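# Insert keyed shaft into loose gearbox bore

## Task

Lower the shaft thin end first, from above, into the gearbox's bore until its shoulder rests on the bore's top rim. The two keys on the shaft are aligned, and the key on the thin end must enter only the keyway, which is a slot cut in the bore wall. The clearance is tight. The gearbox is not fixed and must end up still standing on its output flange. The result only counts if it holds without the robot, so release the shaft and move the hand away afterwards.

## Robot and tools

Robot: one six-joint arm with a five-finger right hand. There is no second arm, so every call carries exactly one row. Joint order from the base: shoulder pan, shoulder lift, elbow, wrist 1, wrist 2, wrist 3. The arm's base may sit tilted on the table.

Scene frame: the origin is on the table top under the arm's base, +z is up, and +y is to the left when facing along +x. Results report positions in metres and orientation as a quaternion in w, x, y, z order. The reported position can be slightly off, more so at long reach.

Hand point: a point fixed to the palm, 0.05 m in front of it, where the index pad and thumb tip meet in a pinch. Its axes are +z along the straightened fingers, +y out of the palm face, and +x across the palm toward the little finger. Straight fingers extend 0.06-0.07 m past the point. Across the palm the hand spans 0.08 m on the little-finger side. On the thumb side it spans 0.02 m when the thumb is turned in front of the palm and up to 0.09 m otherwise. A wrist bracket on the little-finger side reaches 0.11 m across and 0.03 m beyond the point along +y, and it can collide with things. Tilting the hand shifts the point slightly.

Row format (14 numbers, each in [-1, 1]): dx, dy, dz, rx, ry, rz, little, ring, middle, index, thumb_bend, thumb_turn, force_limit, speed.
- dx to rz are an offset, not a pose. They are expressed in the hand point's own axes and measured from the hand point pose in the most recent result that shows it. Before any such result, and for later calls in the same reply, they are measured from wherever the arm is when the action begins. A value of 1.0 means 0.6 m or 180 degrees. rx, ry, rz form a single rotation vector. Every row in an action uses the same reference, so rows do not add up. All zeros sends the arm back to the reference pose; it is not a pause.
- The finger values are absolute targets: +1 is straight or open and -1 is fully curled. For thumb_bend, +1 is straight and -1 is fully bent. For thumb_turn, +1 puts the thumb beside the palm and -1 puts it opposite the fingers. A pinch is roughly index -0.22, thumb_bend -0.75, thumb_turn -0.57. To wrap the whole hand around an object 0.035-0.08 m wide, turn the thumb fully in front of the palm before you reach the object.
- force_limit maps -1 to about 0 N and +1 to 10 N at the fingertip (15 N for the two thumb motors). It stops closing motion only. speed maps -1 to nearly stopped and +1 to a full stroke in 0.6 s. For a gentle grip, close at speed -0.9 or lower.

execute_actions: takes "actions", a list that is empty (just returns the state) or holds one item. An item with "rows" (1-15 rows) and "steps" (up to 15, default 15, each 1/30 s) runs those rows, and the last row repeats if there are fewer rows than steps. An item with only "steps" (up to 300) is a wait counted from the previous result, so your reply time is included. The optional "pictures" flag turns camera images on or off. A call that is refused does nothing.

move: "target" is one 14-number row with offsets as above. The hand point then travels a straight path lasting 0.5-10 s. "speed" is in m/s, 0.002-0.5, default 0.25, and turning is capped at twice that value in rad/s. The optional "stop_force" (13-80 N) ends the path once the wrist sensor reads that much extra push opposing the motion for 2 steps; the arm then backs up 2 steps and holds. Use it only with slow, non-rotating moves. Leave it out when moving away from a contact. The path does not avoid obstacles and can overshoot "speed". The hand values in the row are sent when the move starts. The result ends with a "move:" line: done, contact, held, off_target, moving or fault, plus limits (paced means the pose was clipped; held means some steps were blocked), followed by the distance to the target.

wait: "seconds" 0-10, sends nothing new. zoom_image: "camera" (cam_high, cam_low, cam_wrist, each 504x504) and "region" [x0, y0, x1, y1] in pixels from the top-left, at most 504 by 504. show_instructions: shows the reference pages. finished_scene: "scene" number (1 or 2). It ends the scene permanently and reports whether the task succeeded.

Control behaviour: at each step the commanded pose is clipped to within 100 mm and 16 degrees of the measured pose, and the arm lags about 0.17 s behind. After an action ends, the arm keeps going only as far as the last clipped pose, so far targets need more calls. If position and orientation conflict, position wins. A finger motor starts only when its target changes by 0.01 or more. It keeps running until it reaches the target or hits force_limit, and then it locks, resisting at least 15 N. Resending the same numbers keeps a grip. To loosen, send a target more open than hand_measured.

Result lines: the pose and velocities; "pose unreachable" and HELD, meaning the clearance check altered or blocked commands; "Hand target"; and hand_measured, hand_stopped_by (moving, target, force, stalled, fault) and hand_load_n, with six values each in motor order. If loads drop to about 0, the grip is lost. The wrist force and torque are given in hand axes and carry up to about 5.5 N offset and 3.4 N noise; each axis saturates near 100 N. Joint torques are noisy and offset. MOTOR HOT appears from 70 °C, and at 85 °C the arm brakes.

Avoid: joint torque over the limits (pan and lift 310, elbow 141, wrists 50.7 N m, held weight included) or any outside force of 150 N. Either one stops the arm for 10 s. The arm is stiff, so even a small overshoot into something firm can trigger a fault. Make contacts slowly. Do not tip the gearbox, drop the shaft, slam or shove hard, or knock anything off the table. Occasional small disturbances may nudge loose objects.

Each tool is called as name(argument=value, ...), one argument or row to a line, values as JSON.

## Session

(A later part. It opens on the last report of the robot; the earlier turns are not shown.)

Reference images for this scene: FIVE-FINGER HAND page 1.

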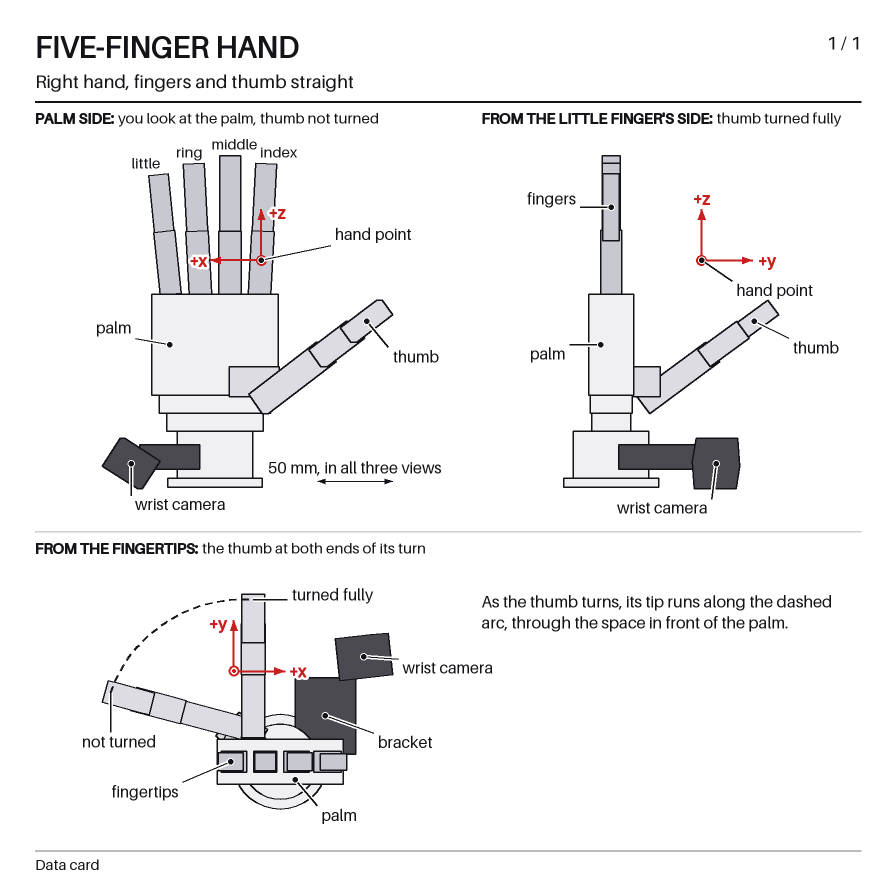

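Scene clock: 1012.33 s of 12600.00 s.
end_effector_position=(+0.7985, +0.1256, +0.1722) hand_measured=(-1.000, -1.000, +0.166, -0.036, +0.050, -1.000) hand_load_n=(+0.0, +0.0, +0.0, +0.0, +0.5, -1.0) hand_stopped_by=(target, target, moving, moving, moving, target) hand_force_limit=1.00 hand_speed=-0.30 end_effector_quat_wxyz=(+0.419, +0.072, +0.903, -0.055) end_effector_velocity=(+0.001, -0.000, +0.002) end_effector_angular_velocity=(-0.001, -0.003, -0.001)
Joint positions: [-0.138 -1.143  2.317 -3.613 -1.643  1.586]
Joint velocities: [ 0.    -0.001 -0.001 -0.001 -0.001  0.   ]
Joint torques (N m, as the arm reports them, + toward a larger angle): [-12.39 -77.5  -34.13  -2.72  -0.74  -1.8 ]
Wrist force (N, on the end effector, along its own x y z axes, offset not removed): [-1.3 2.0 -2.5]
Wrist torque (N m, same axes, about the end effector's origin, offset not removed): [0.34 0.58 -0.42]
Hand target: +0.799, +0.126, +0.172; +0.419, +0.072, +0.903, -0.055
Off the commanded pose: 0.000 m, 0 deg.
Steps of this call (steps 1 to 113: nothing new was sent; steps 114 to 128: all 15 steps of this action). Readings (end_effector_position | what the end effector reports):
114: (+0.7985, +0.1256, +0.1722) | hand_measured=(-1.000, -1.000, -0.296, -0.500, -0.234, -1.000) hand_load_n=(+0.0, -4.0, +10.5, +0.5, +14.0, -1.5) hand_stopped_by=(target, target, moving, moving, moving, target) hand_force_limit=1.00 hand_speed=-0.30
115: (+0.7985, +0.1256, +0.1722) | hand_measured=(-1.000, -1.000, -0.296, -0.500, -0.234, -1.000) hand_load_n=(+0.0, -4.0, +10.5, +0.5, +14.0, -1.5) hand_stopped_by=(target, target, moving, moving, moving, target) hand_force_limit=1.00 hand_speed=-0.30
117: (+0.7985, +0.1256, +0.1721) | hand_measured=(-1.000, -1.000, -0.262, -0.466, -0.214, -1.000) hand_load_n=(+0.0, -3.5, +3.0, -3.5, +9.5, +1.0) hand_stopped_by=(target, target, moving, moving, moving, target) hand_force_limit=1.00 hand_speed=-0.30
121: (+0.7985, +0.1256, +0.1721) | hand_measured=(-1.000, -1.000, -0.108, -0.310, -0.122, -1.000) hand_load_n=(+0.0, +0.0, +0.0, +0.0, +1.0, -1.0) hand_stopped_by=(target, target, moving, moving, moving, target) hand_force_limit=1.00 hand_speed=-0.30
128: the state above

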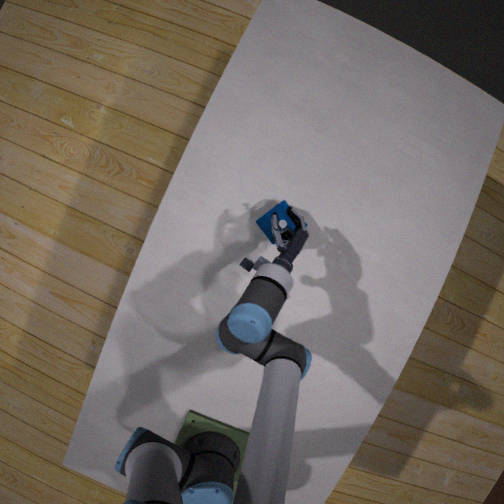

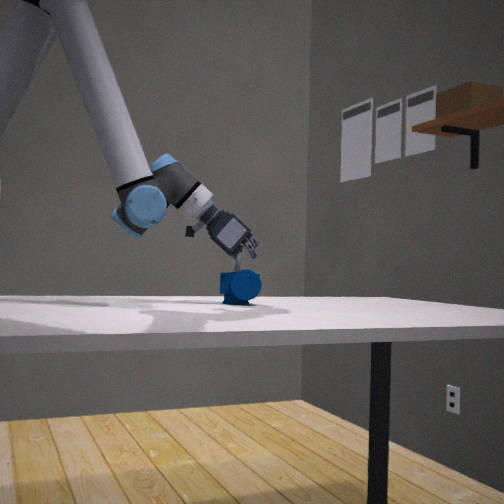

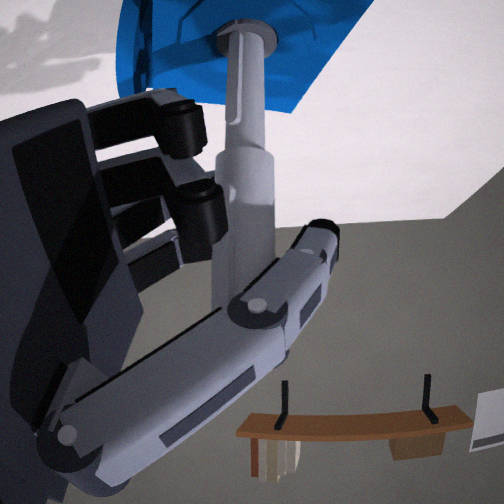

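move(
  target=[0,-0.02,0,0,0,0,-1,-1,1,1,1,-1,1,0.3],
  speed=0.02,
)

move(
  target=[-0.03,0,-0.10,0,0.06,0,-1,-1,1,1,1,-1,1,0.3],
  speed=0.08,
)

Scene clock: 1017.97 s of 12600.00 s.
end_effector_position=(+0.7965, +0.1141, +0.1726) hand_measured=(-1.000, -1.000, +1.000, +1.000, +1.000, -1.000) hand_load_n=(+0.0, +0.0, +0.0, +0.0, +0.0, +0.0) hand_stopped_by=(target, target, target, target, target, target) hand_force_limit=1.00 hand_speed=0.30 end_effector_quat_wxyz=(+0.419, +0.072, +0.903, -0.055) end_effector_velocity=(-0.001, -0.002, +0.000) end_effector_angular_velocity=(+0.001, -0.000, +0.001)
Joint positions: [-0.16  -1.147  2.325 -3.617 -1.627  1.572]
Joint velocities: [-0.004 -0.001  0.003 -0.002  0.004 -0.003]
Joint torques (N m, as the arm reports them, + toward a larger angle): [-21.99 -75.56 -12.2   -6.28   3.99  -4.22]
Wrist force (N, on the end effector, along its own x y z axes, offset not removed): [-3.3 2.1 -4.8]
Wrist torque (N m, same axes, about the end effector's origin, offset not removed): [0.75 0.68 -0.37]
Hand target: +0.796, +0.114, +0.173; +0.419, +0.072, +0.903, -0.055
Off the commanded pose: 0.000 m, 0 deg.
After step 90, 1.73 s passed at rest.
move: done

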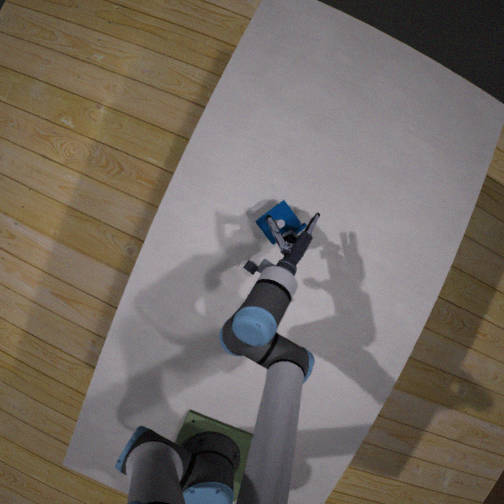

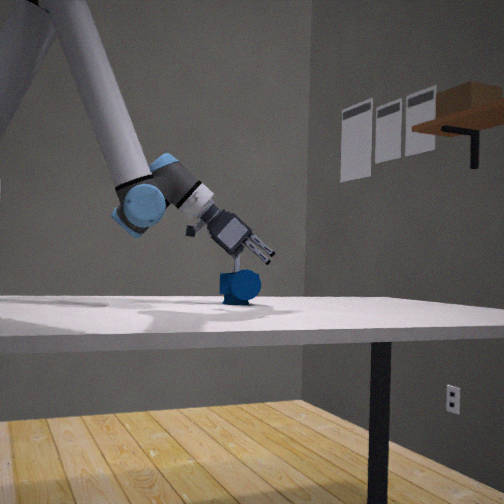

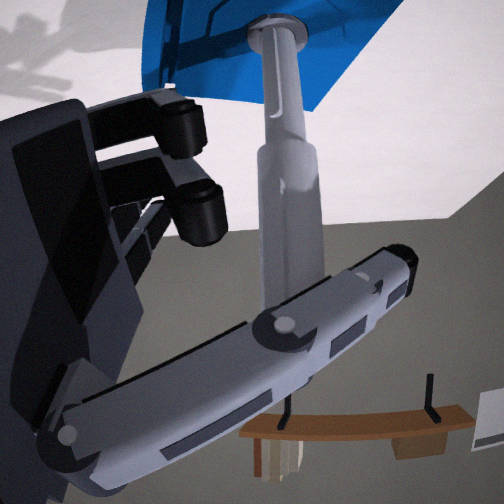

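Scene clock: 1019.57 s of 12600.00 s.
end_effector_position=(+0.7632, +0.1220, +0.2249) hand_measured=(-1.000, -1.000, +1.000, +1.000, +1.000, -1.000) hand_load_n=(+0.0, +0.0, +0.0, +0.0, +0.0, +0.0) hand_stopped_by=(target, target, target, target, target, target) hand_force_limit=1.00 hand_speed=0.30 end_effector_quat_wxyz=(+0.333, +0.077, +0.939, -0.048) end_effector_velocity=(-0.002, +0.001, +0.001) end_effector_angular_velocity=(+0.002, +0.011, +0.000)
Joint positions: [-0.154 -1.376  2.32  -3.196 -1.629  1.586]
Joint velocities: [ 0.001 -0.009 -0.002  0.022  0.     0.001]
Joint torques (N m, as the arm reports them, + toward a larger angle): [ 12.29 -66.25 -41.7   -1.1   -3.24   3.29]
Wrist force (N, on the end effector, along its own x y z axes, offset not removed): [-4.8 0.3 -2.4]
Wrist torque (N m, same axes, about the end effector's origin, offset not removed): [0.27 0.88 -0.29]
Hand target: +0.763, +0.122, +0.225; +0.332, +0.077, +0.939, -0.047
Off the commanded pose: 0.000 m, 0 deg.
move: done

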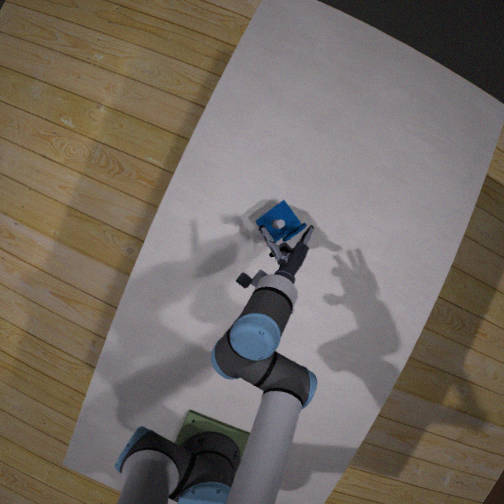

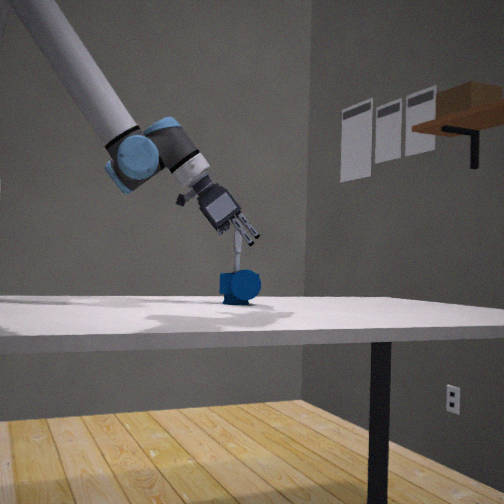

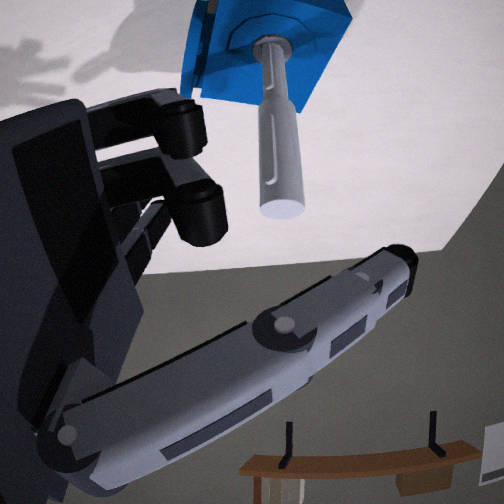

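zoom_image(
  camera="cam_wrist",
  region=[245, 25, 305, 85],
)

zoom_image(
  camera="cam_high",
  region=[245, 190, 315, 260],
)

Region (245, 25, 305, 85) of cam_wrist's 504x504 image, scaled by 8.400, with more detail than that image has.

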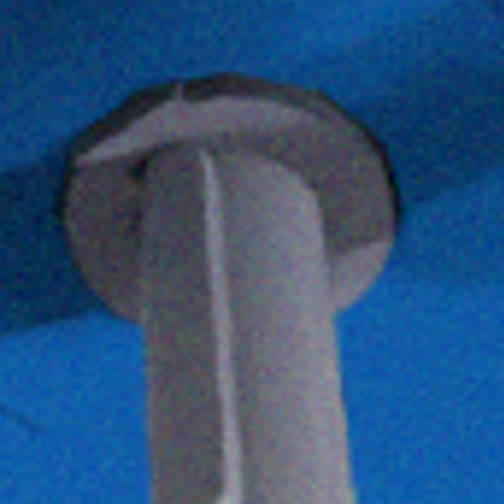

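Region (245, 190, 315, 260) of cam_high's 504x504 image, scaled by 7.200, with more detail than that image has.

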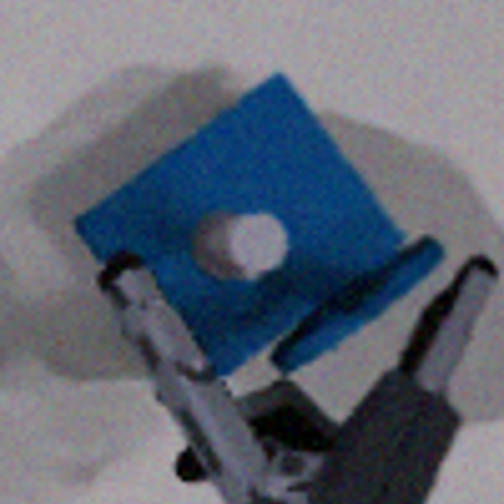

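move(
  target=[-0.03,0,-0.08,0,0,0.5,1,1,1,1,1,-1,1,0.3],
  speed=0.25,
)

move(
  target=[0,0,0,0,0,0.5,-1,-1,-1,0.1,-0.3,-0.57,1,0.3],
  speed=0.25,
)

Scene clock: 1076.37 s of 12600.00 s.
end_effector_position=(+0.7475, +0.1267, +0.2737) hand_measured=(+1.000, +1.000, +1.000, +1.000, +1.000, -1.000) hand_load_n=(+0.0, +0.0, +0.0, +0.0, +0.0, +0.0) hand_stopped_by=(target, target, target, target, target, target) hand_force_limit=1.00 hand_speed=0.30 end_effector_quat_wxyz=(+0.269, +0.718, +0.610, +0.202) end_effector_velocity=(+0.000, -0.000, +0.002) end_effector_angular_velocity=(+0.008, -0.004, -0.011)
Joint positions: [ 0.022 -1.421  2.298 -3.113 -1.738  3.294]
Joint velocities: [ 0.002 -0.001 -0.003  0.003 -0.002  0.015]
Joint torques (N m, as the arm reports them, + toward a larger angle): [ 15.45 -63.32 -43.15  -1.33  -3.4    3.83]
Wrist force (N, on the end effector, along its own x y z axes, offset not removed): [0.3 3.1 -4.4]
Wrist torque (N m, same axes, about the end effector's origin, offset not removed): [1.06 0.41 0.04]
Hand target: +0.747, +0.127, +0.274; +0.269, +0.718, +0.609, +0.202
Off the commanded pose: 0.000 m, 0 deg.
After step 90, 50.10 s passed at rest.
move: done

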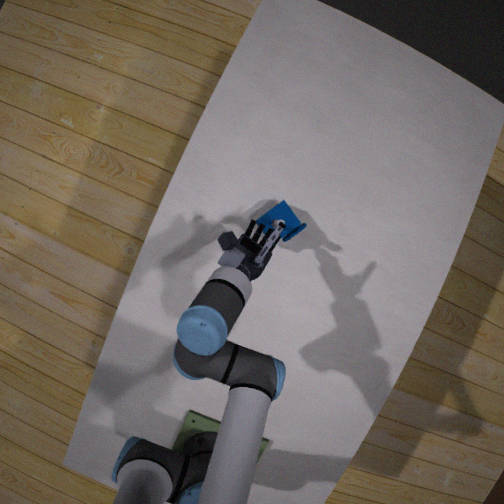

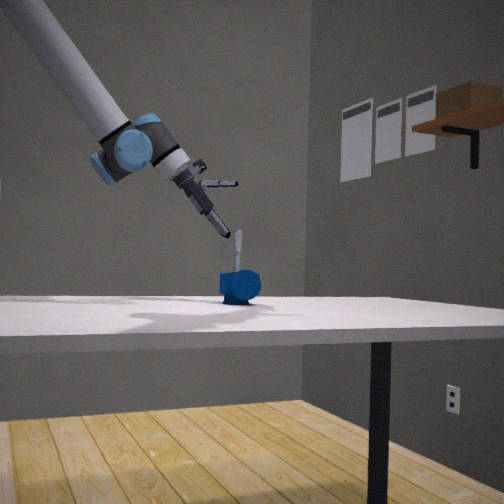

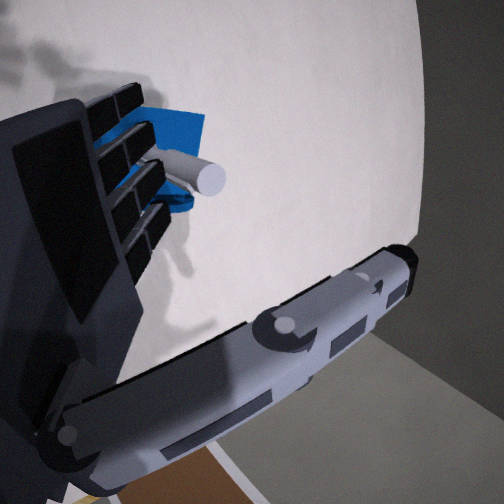

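Scene clock: 1080.03 s of 12600.00 s.
end_effector_position=(+0.7475, +0.1266, +0.2736) hand_measured=(-1.000, -1.000, -1.000, +0.100, -0.300, -0.570) hand_load_n=(+0.0, +0.0, +0.0, +0.0, +0.0, +0.0) hand_stopped_by=(target, target, target, target, target, target) hand_force_limit=1.00 hand_speed=0.30 end_effector_quat_wxyz=(+0.048, +0.939, -0.076, +0.333) end_effector_velocity=(-0.000, -0.000, +0.001) end_effector_angular_velocity=(+0.010, -0.003, -0.012)
Joint positions: [ 0.046 -1.391  2.117 -2.96  -1.753  4.882]
Joint velocities: [-0.001 -0.002 -0.001  0.002  0.001  0.015]
Joint torques (N m, as the arm reports them, + toward a larger angle): [-17.71 -72.37 -48.47  -1.63   2.87   3.91]
Wrist force (N, on the end effector, along its own x y z axes, offset not removed): [0.5 4.5 -4.6]
Wrist torque (N m, same axes, about the end effector's origin, offset not removed): [1.35 0.12 -0.08]
Hand target: +0.748, +0.127, +0.274; +0.047, +0.939, -0.077, +0.333
Off the commanded pose: 0.000 m, 0 deg.
move: done

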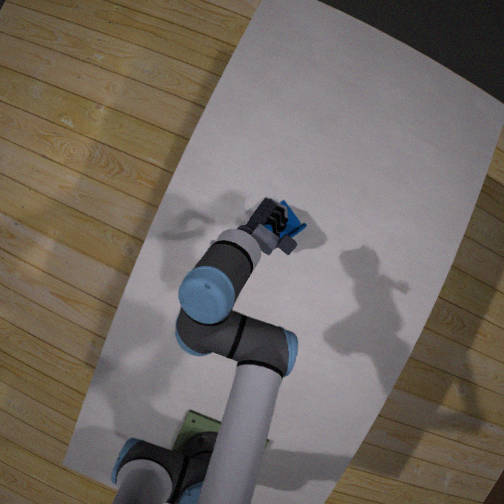

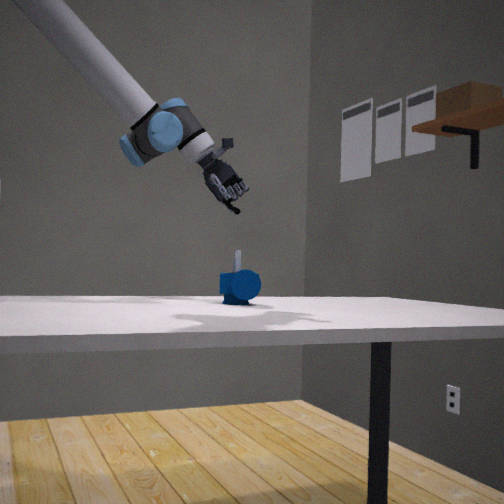

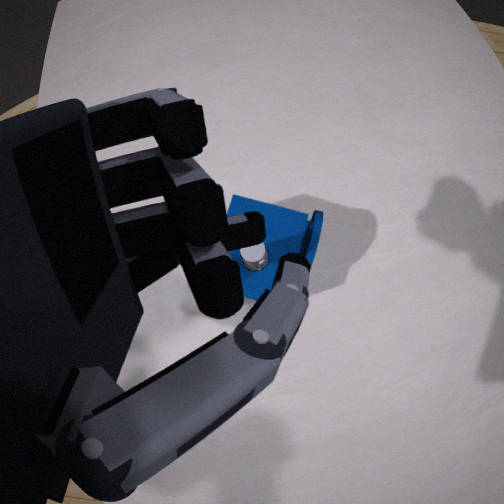

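zoom_image(
  camera="cam_low",
  region=[205, 215, 285, 315],
)

zoom_image(
  camera="cam_wrist",
  region=[220, 190, 330, 300],
)

Region (205, 215, 285, 315) of cam_low's 504x504 image, scaled by 5.040, with more detail than that image has; it fills the left 403 columns of this view, and the rest is white.

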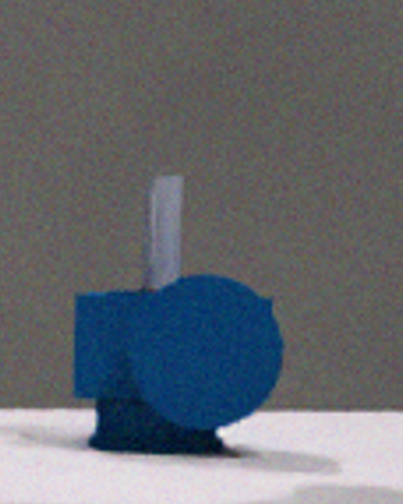

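Region (220, 190, 330, 300) of cam_wrist's 504x504 image, scaled by 4.582, with more detail than that image has.

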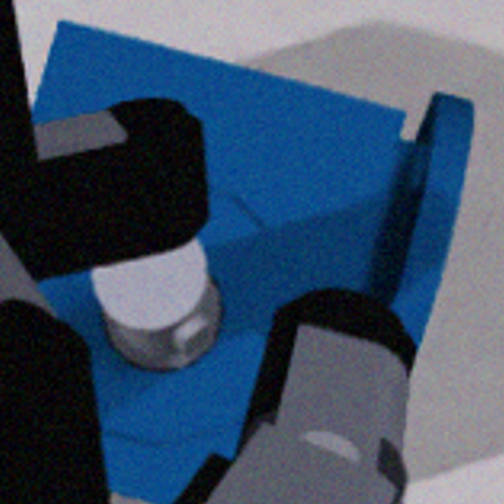

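zoom_image(
  camera="cam_low",
  region=[222, 240, 262, 285],
)

Region (222, 240, 262, 285) of cam_low's 504x504 image, scaled by 11.200, with more detail than that image has.

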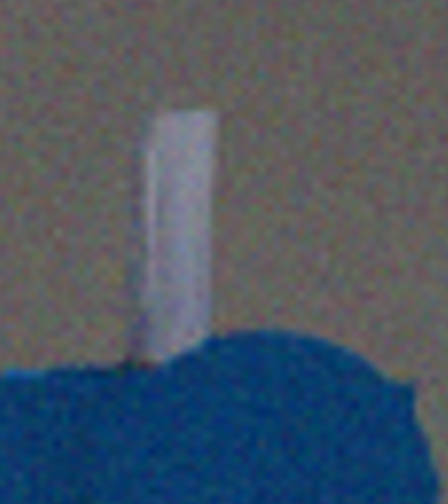

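move(
  target=[0,0.05,-0.12,0,0,0,1,1,1,1,1,1,1,0.3],
  speed=0.25,
)

Scene clock: 1089.57 s of 12600.00 s.
end_effector_position=(+0.6979, +0.1071, +0.3306) hand_measured=(+1.000, +1.000, +1.000, +1.000, +1.000, +1.000) hand_load_n=(+0.0, +0.0, +0.0, +0.0, +0.0, +0.0) hand_stopped_by=(target, target, target, target, target, target) hand_force_limit=1.00 hand_speed=0.30 end_effector_quat_wxyz=(+0.048, +0.939, -0.076, +0.333) end_effector_velocity=(+0.000, -0.000, +0.000) end_effector_angular_velocity=(-0.000, -0.000, +0.001)
Joint positions: [ 0.018 -1.543  2.164 -2.859 -1.736  4.86 ]
Joint velocities: [-0.     0.    -0.    -0.     0.001 -0.001]
Joint torques (N m, as the arm reports them, + toward a larger angle): [-21.45 -62.74 -30.39  -1.43   3.23  -3.94]
Wrist force (N, on the end effector, along its own x y z axes, offset not removed): [1.2 1.1 -1.7]
Wrist torque (N m, same axes, about the end effector's origin, offset not removed): [0.53 0.03 -0.18]
Hand target: +0.698, +0.107, +0.331; +0.048, +0.939, -0.076, +0.333
Off the commanded pose: 0.000 m, 0 deg.
After step 90, 5.30 s passed at rest.
move: done

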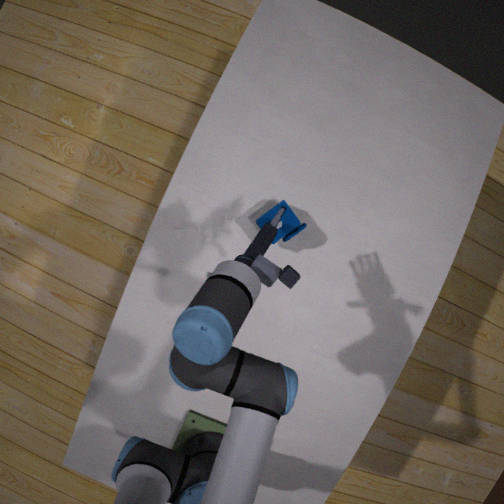

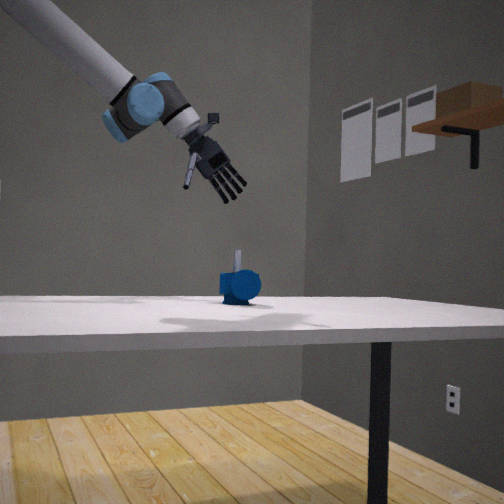

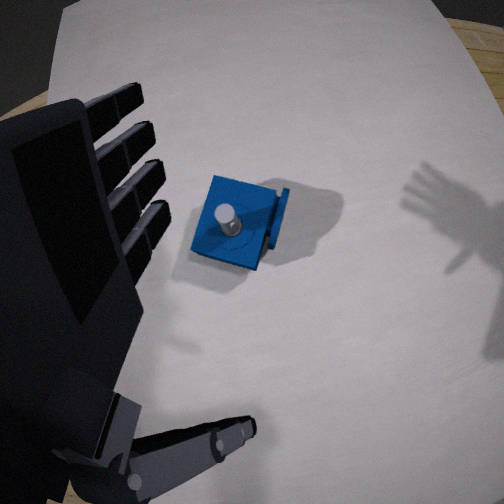

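zoom_image(
  camera="cam_wrist",
  region=[205, 195, 255, 245],
)

Region (205, 195, 255, 245) of cam_wrist's 504x504 image, scaled by 10.080, with more detail than that image has.

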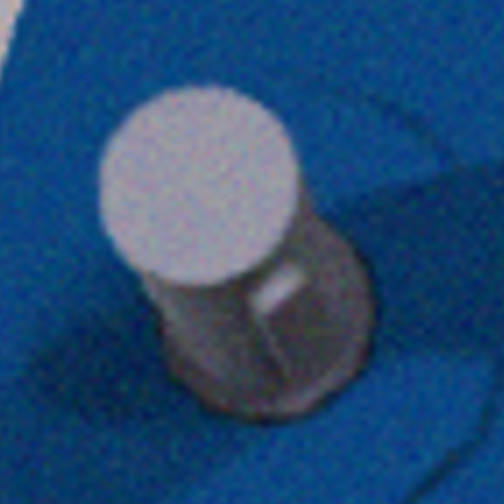

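finished_scene(
  scene=2,
)

The scene is finished: the task was done.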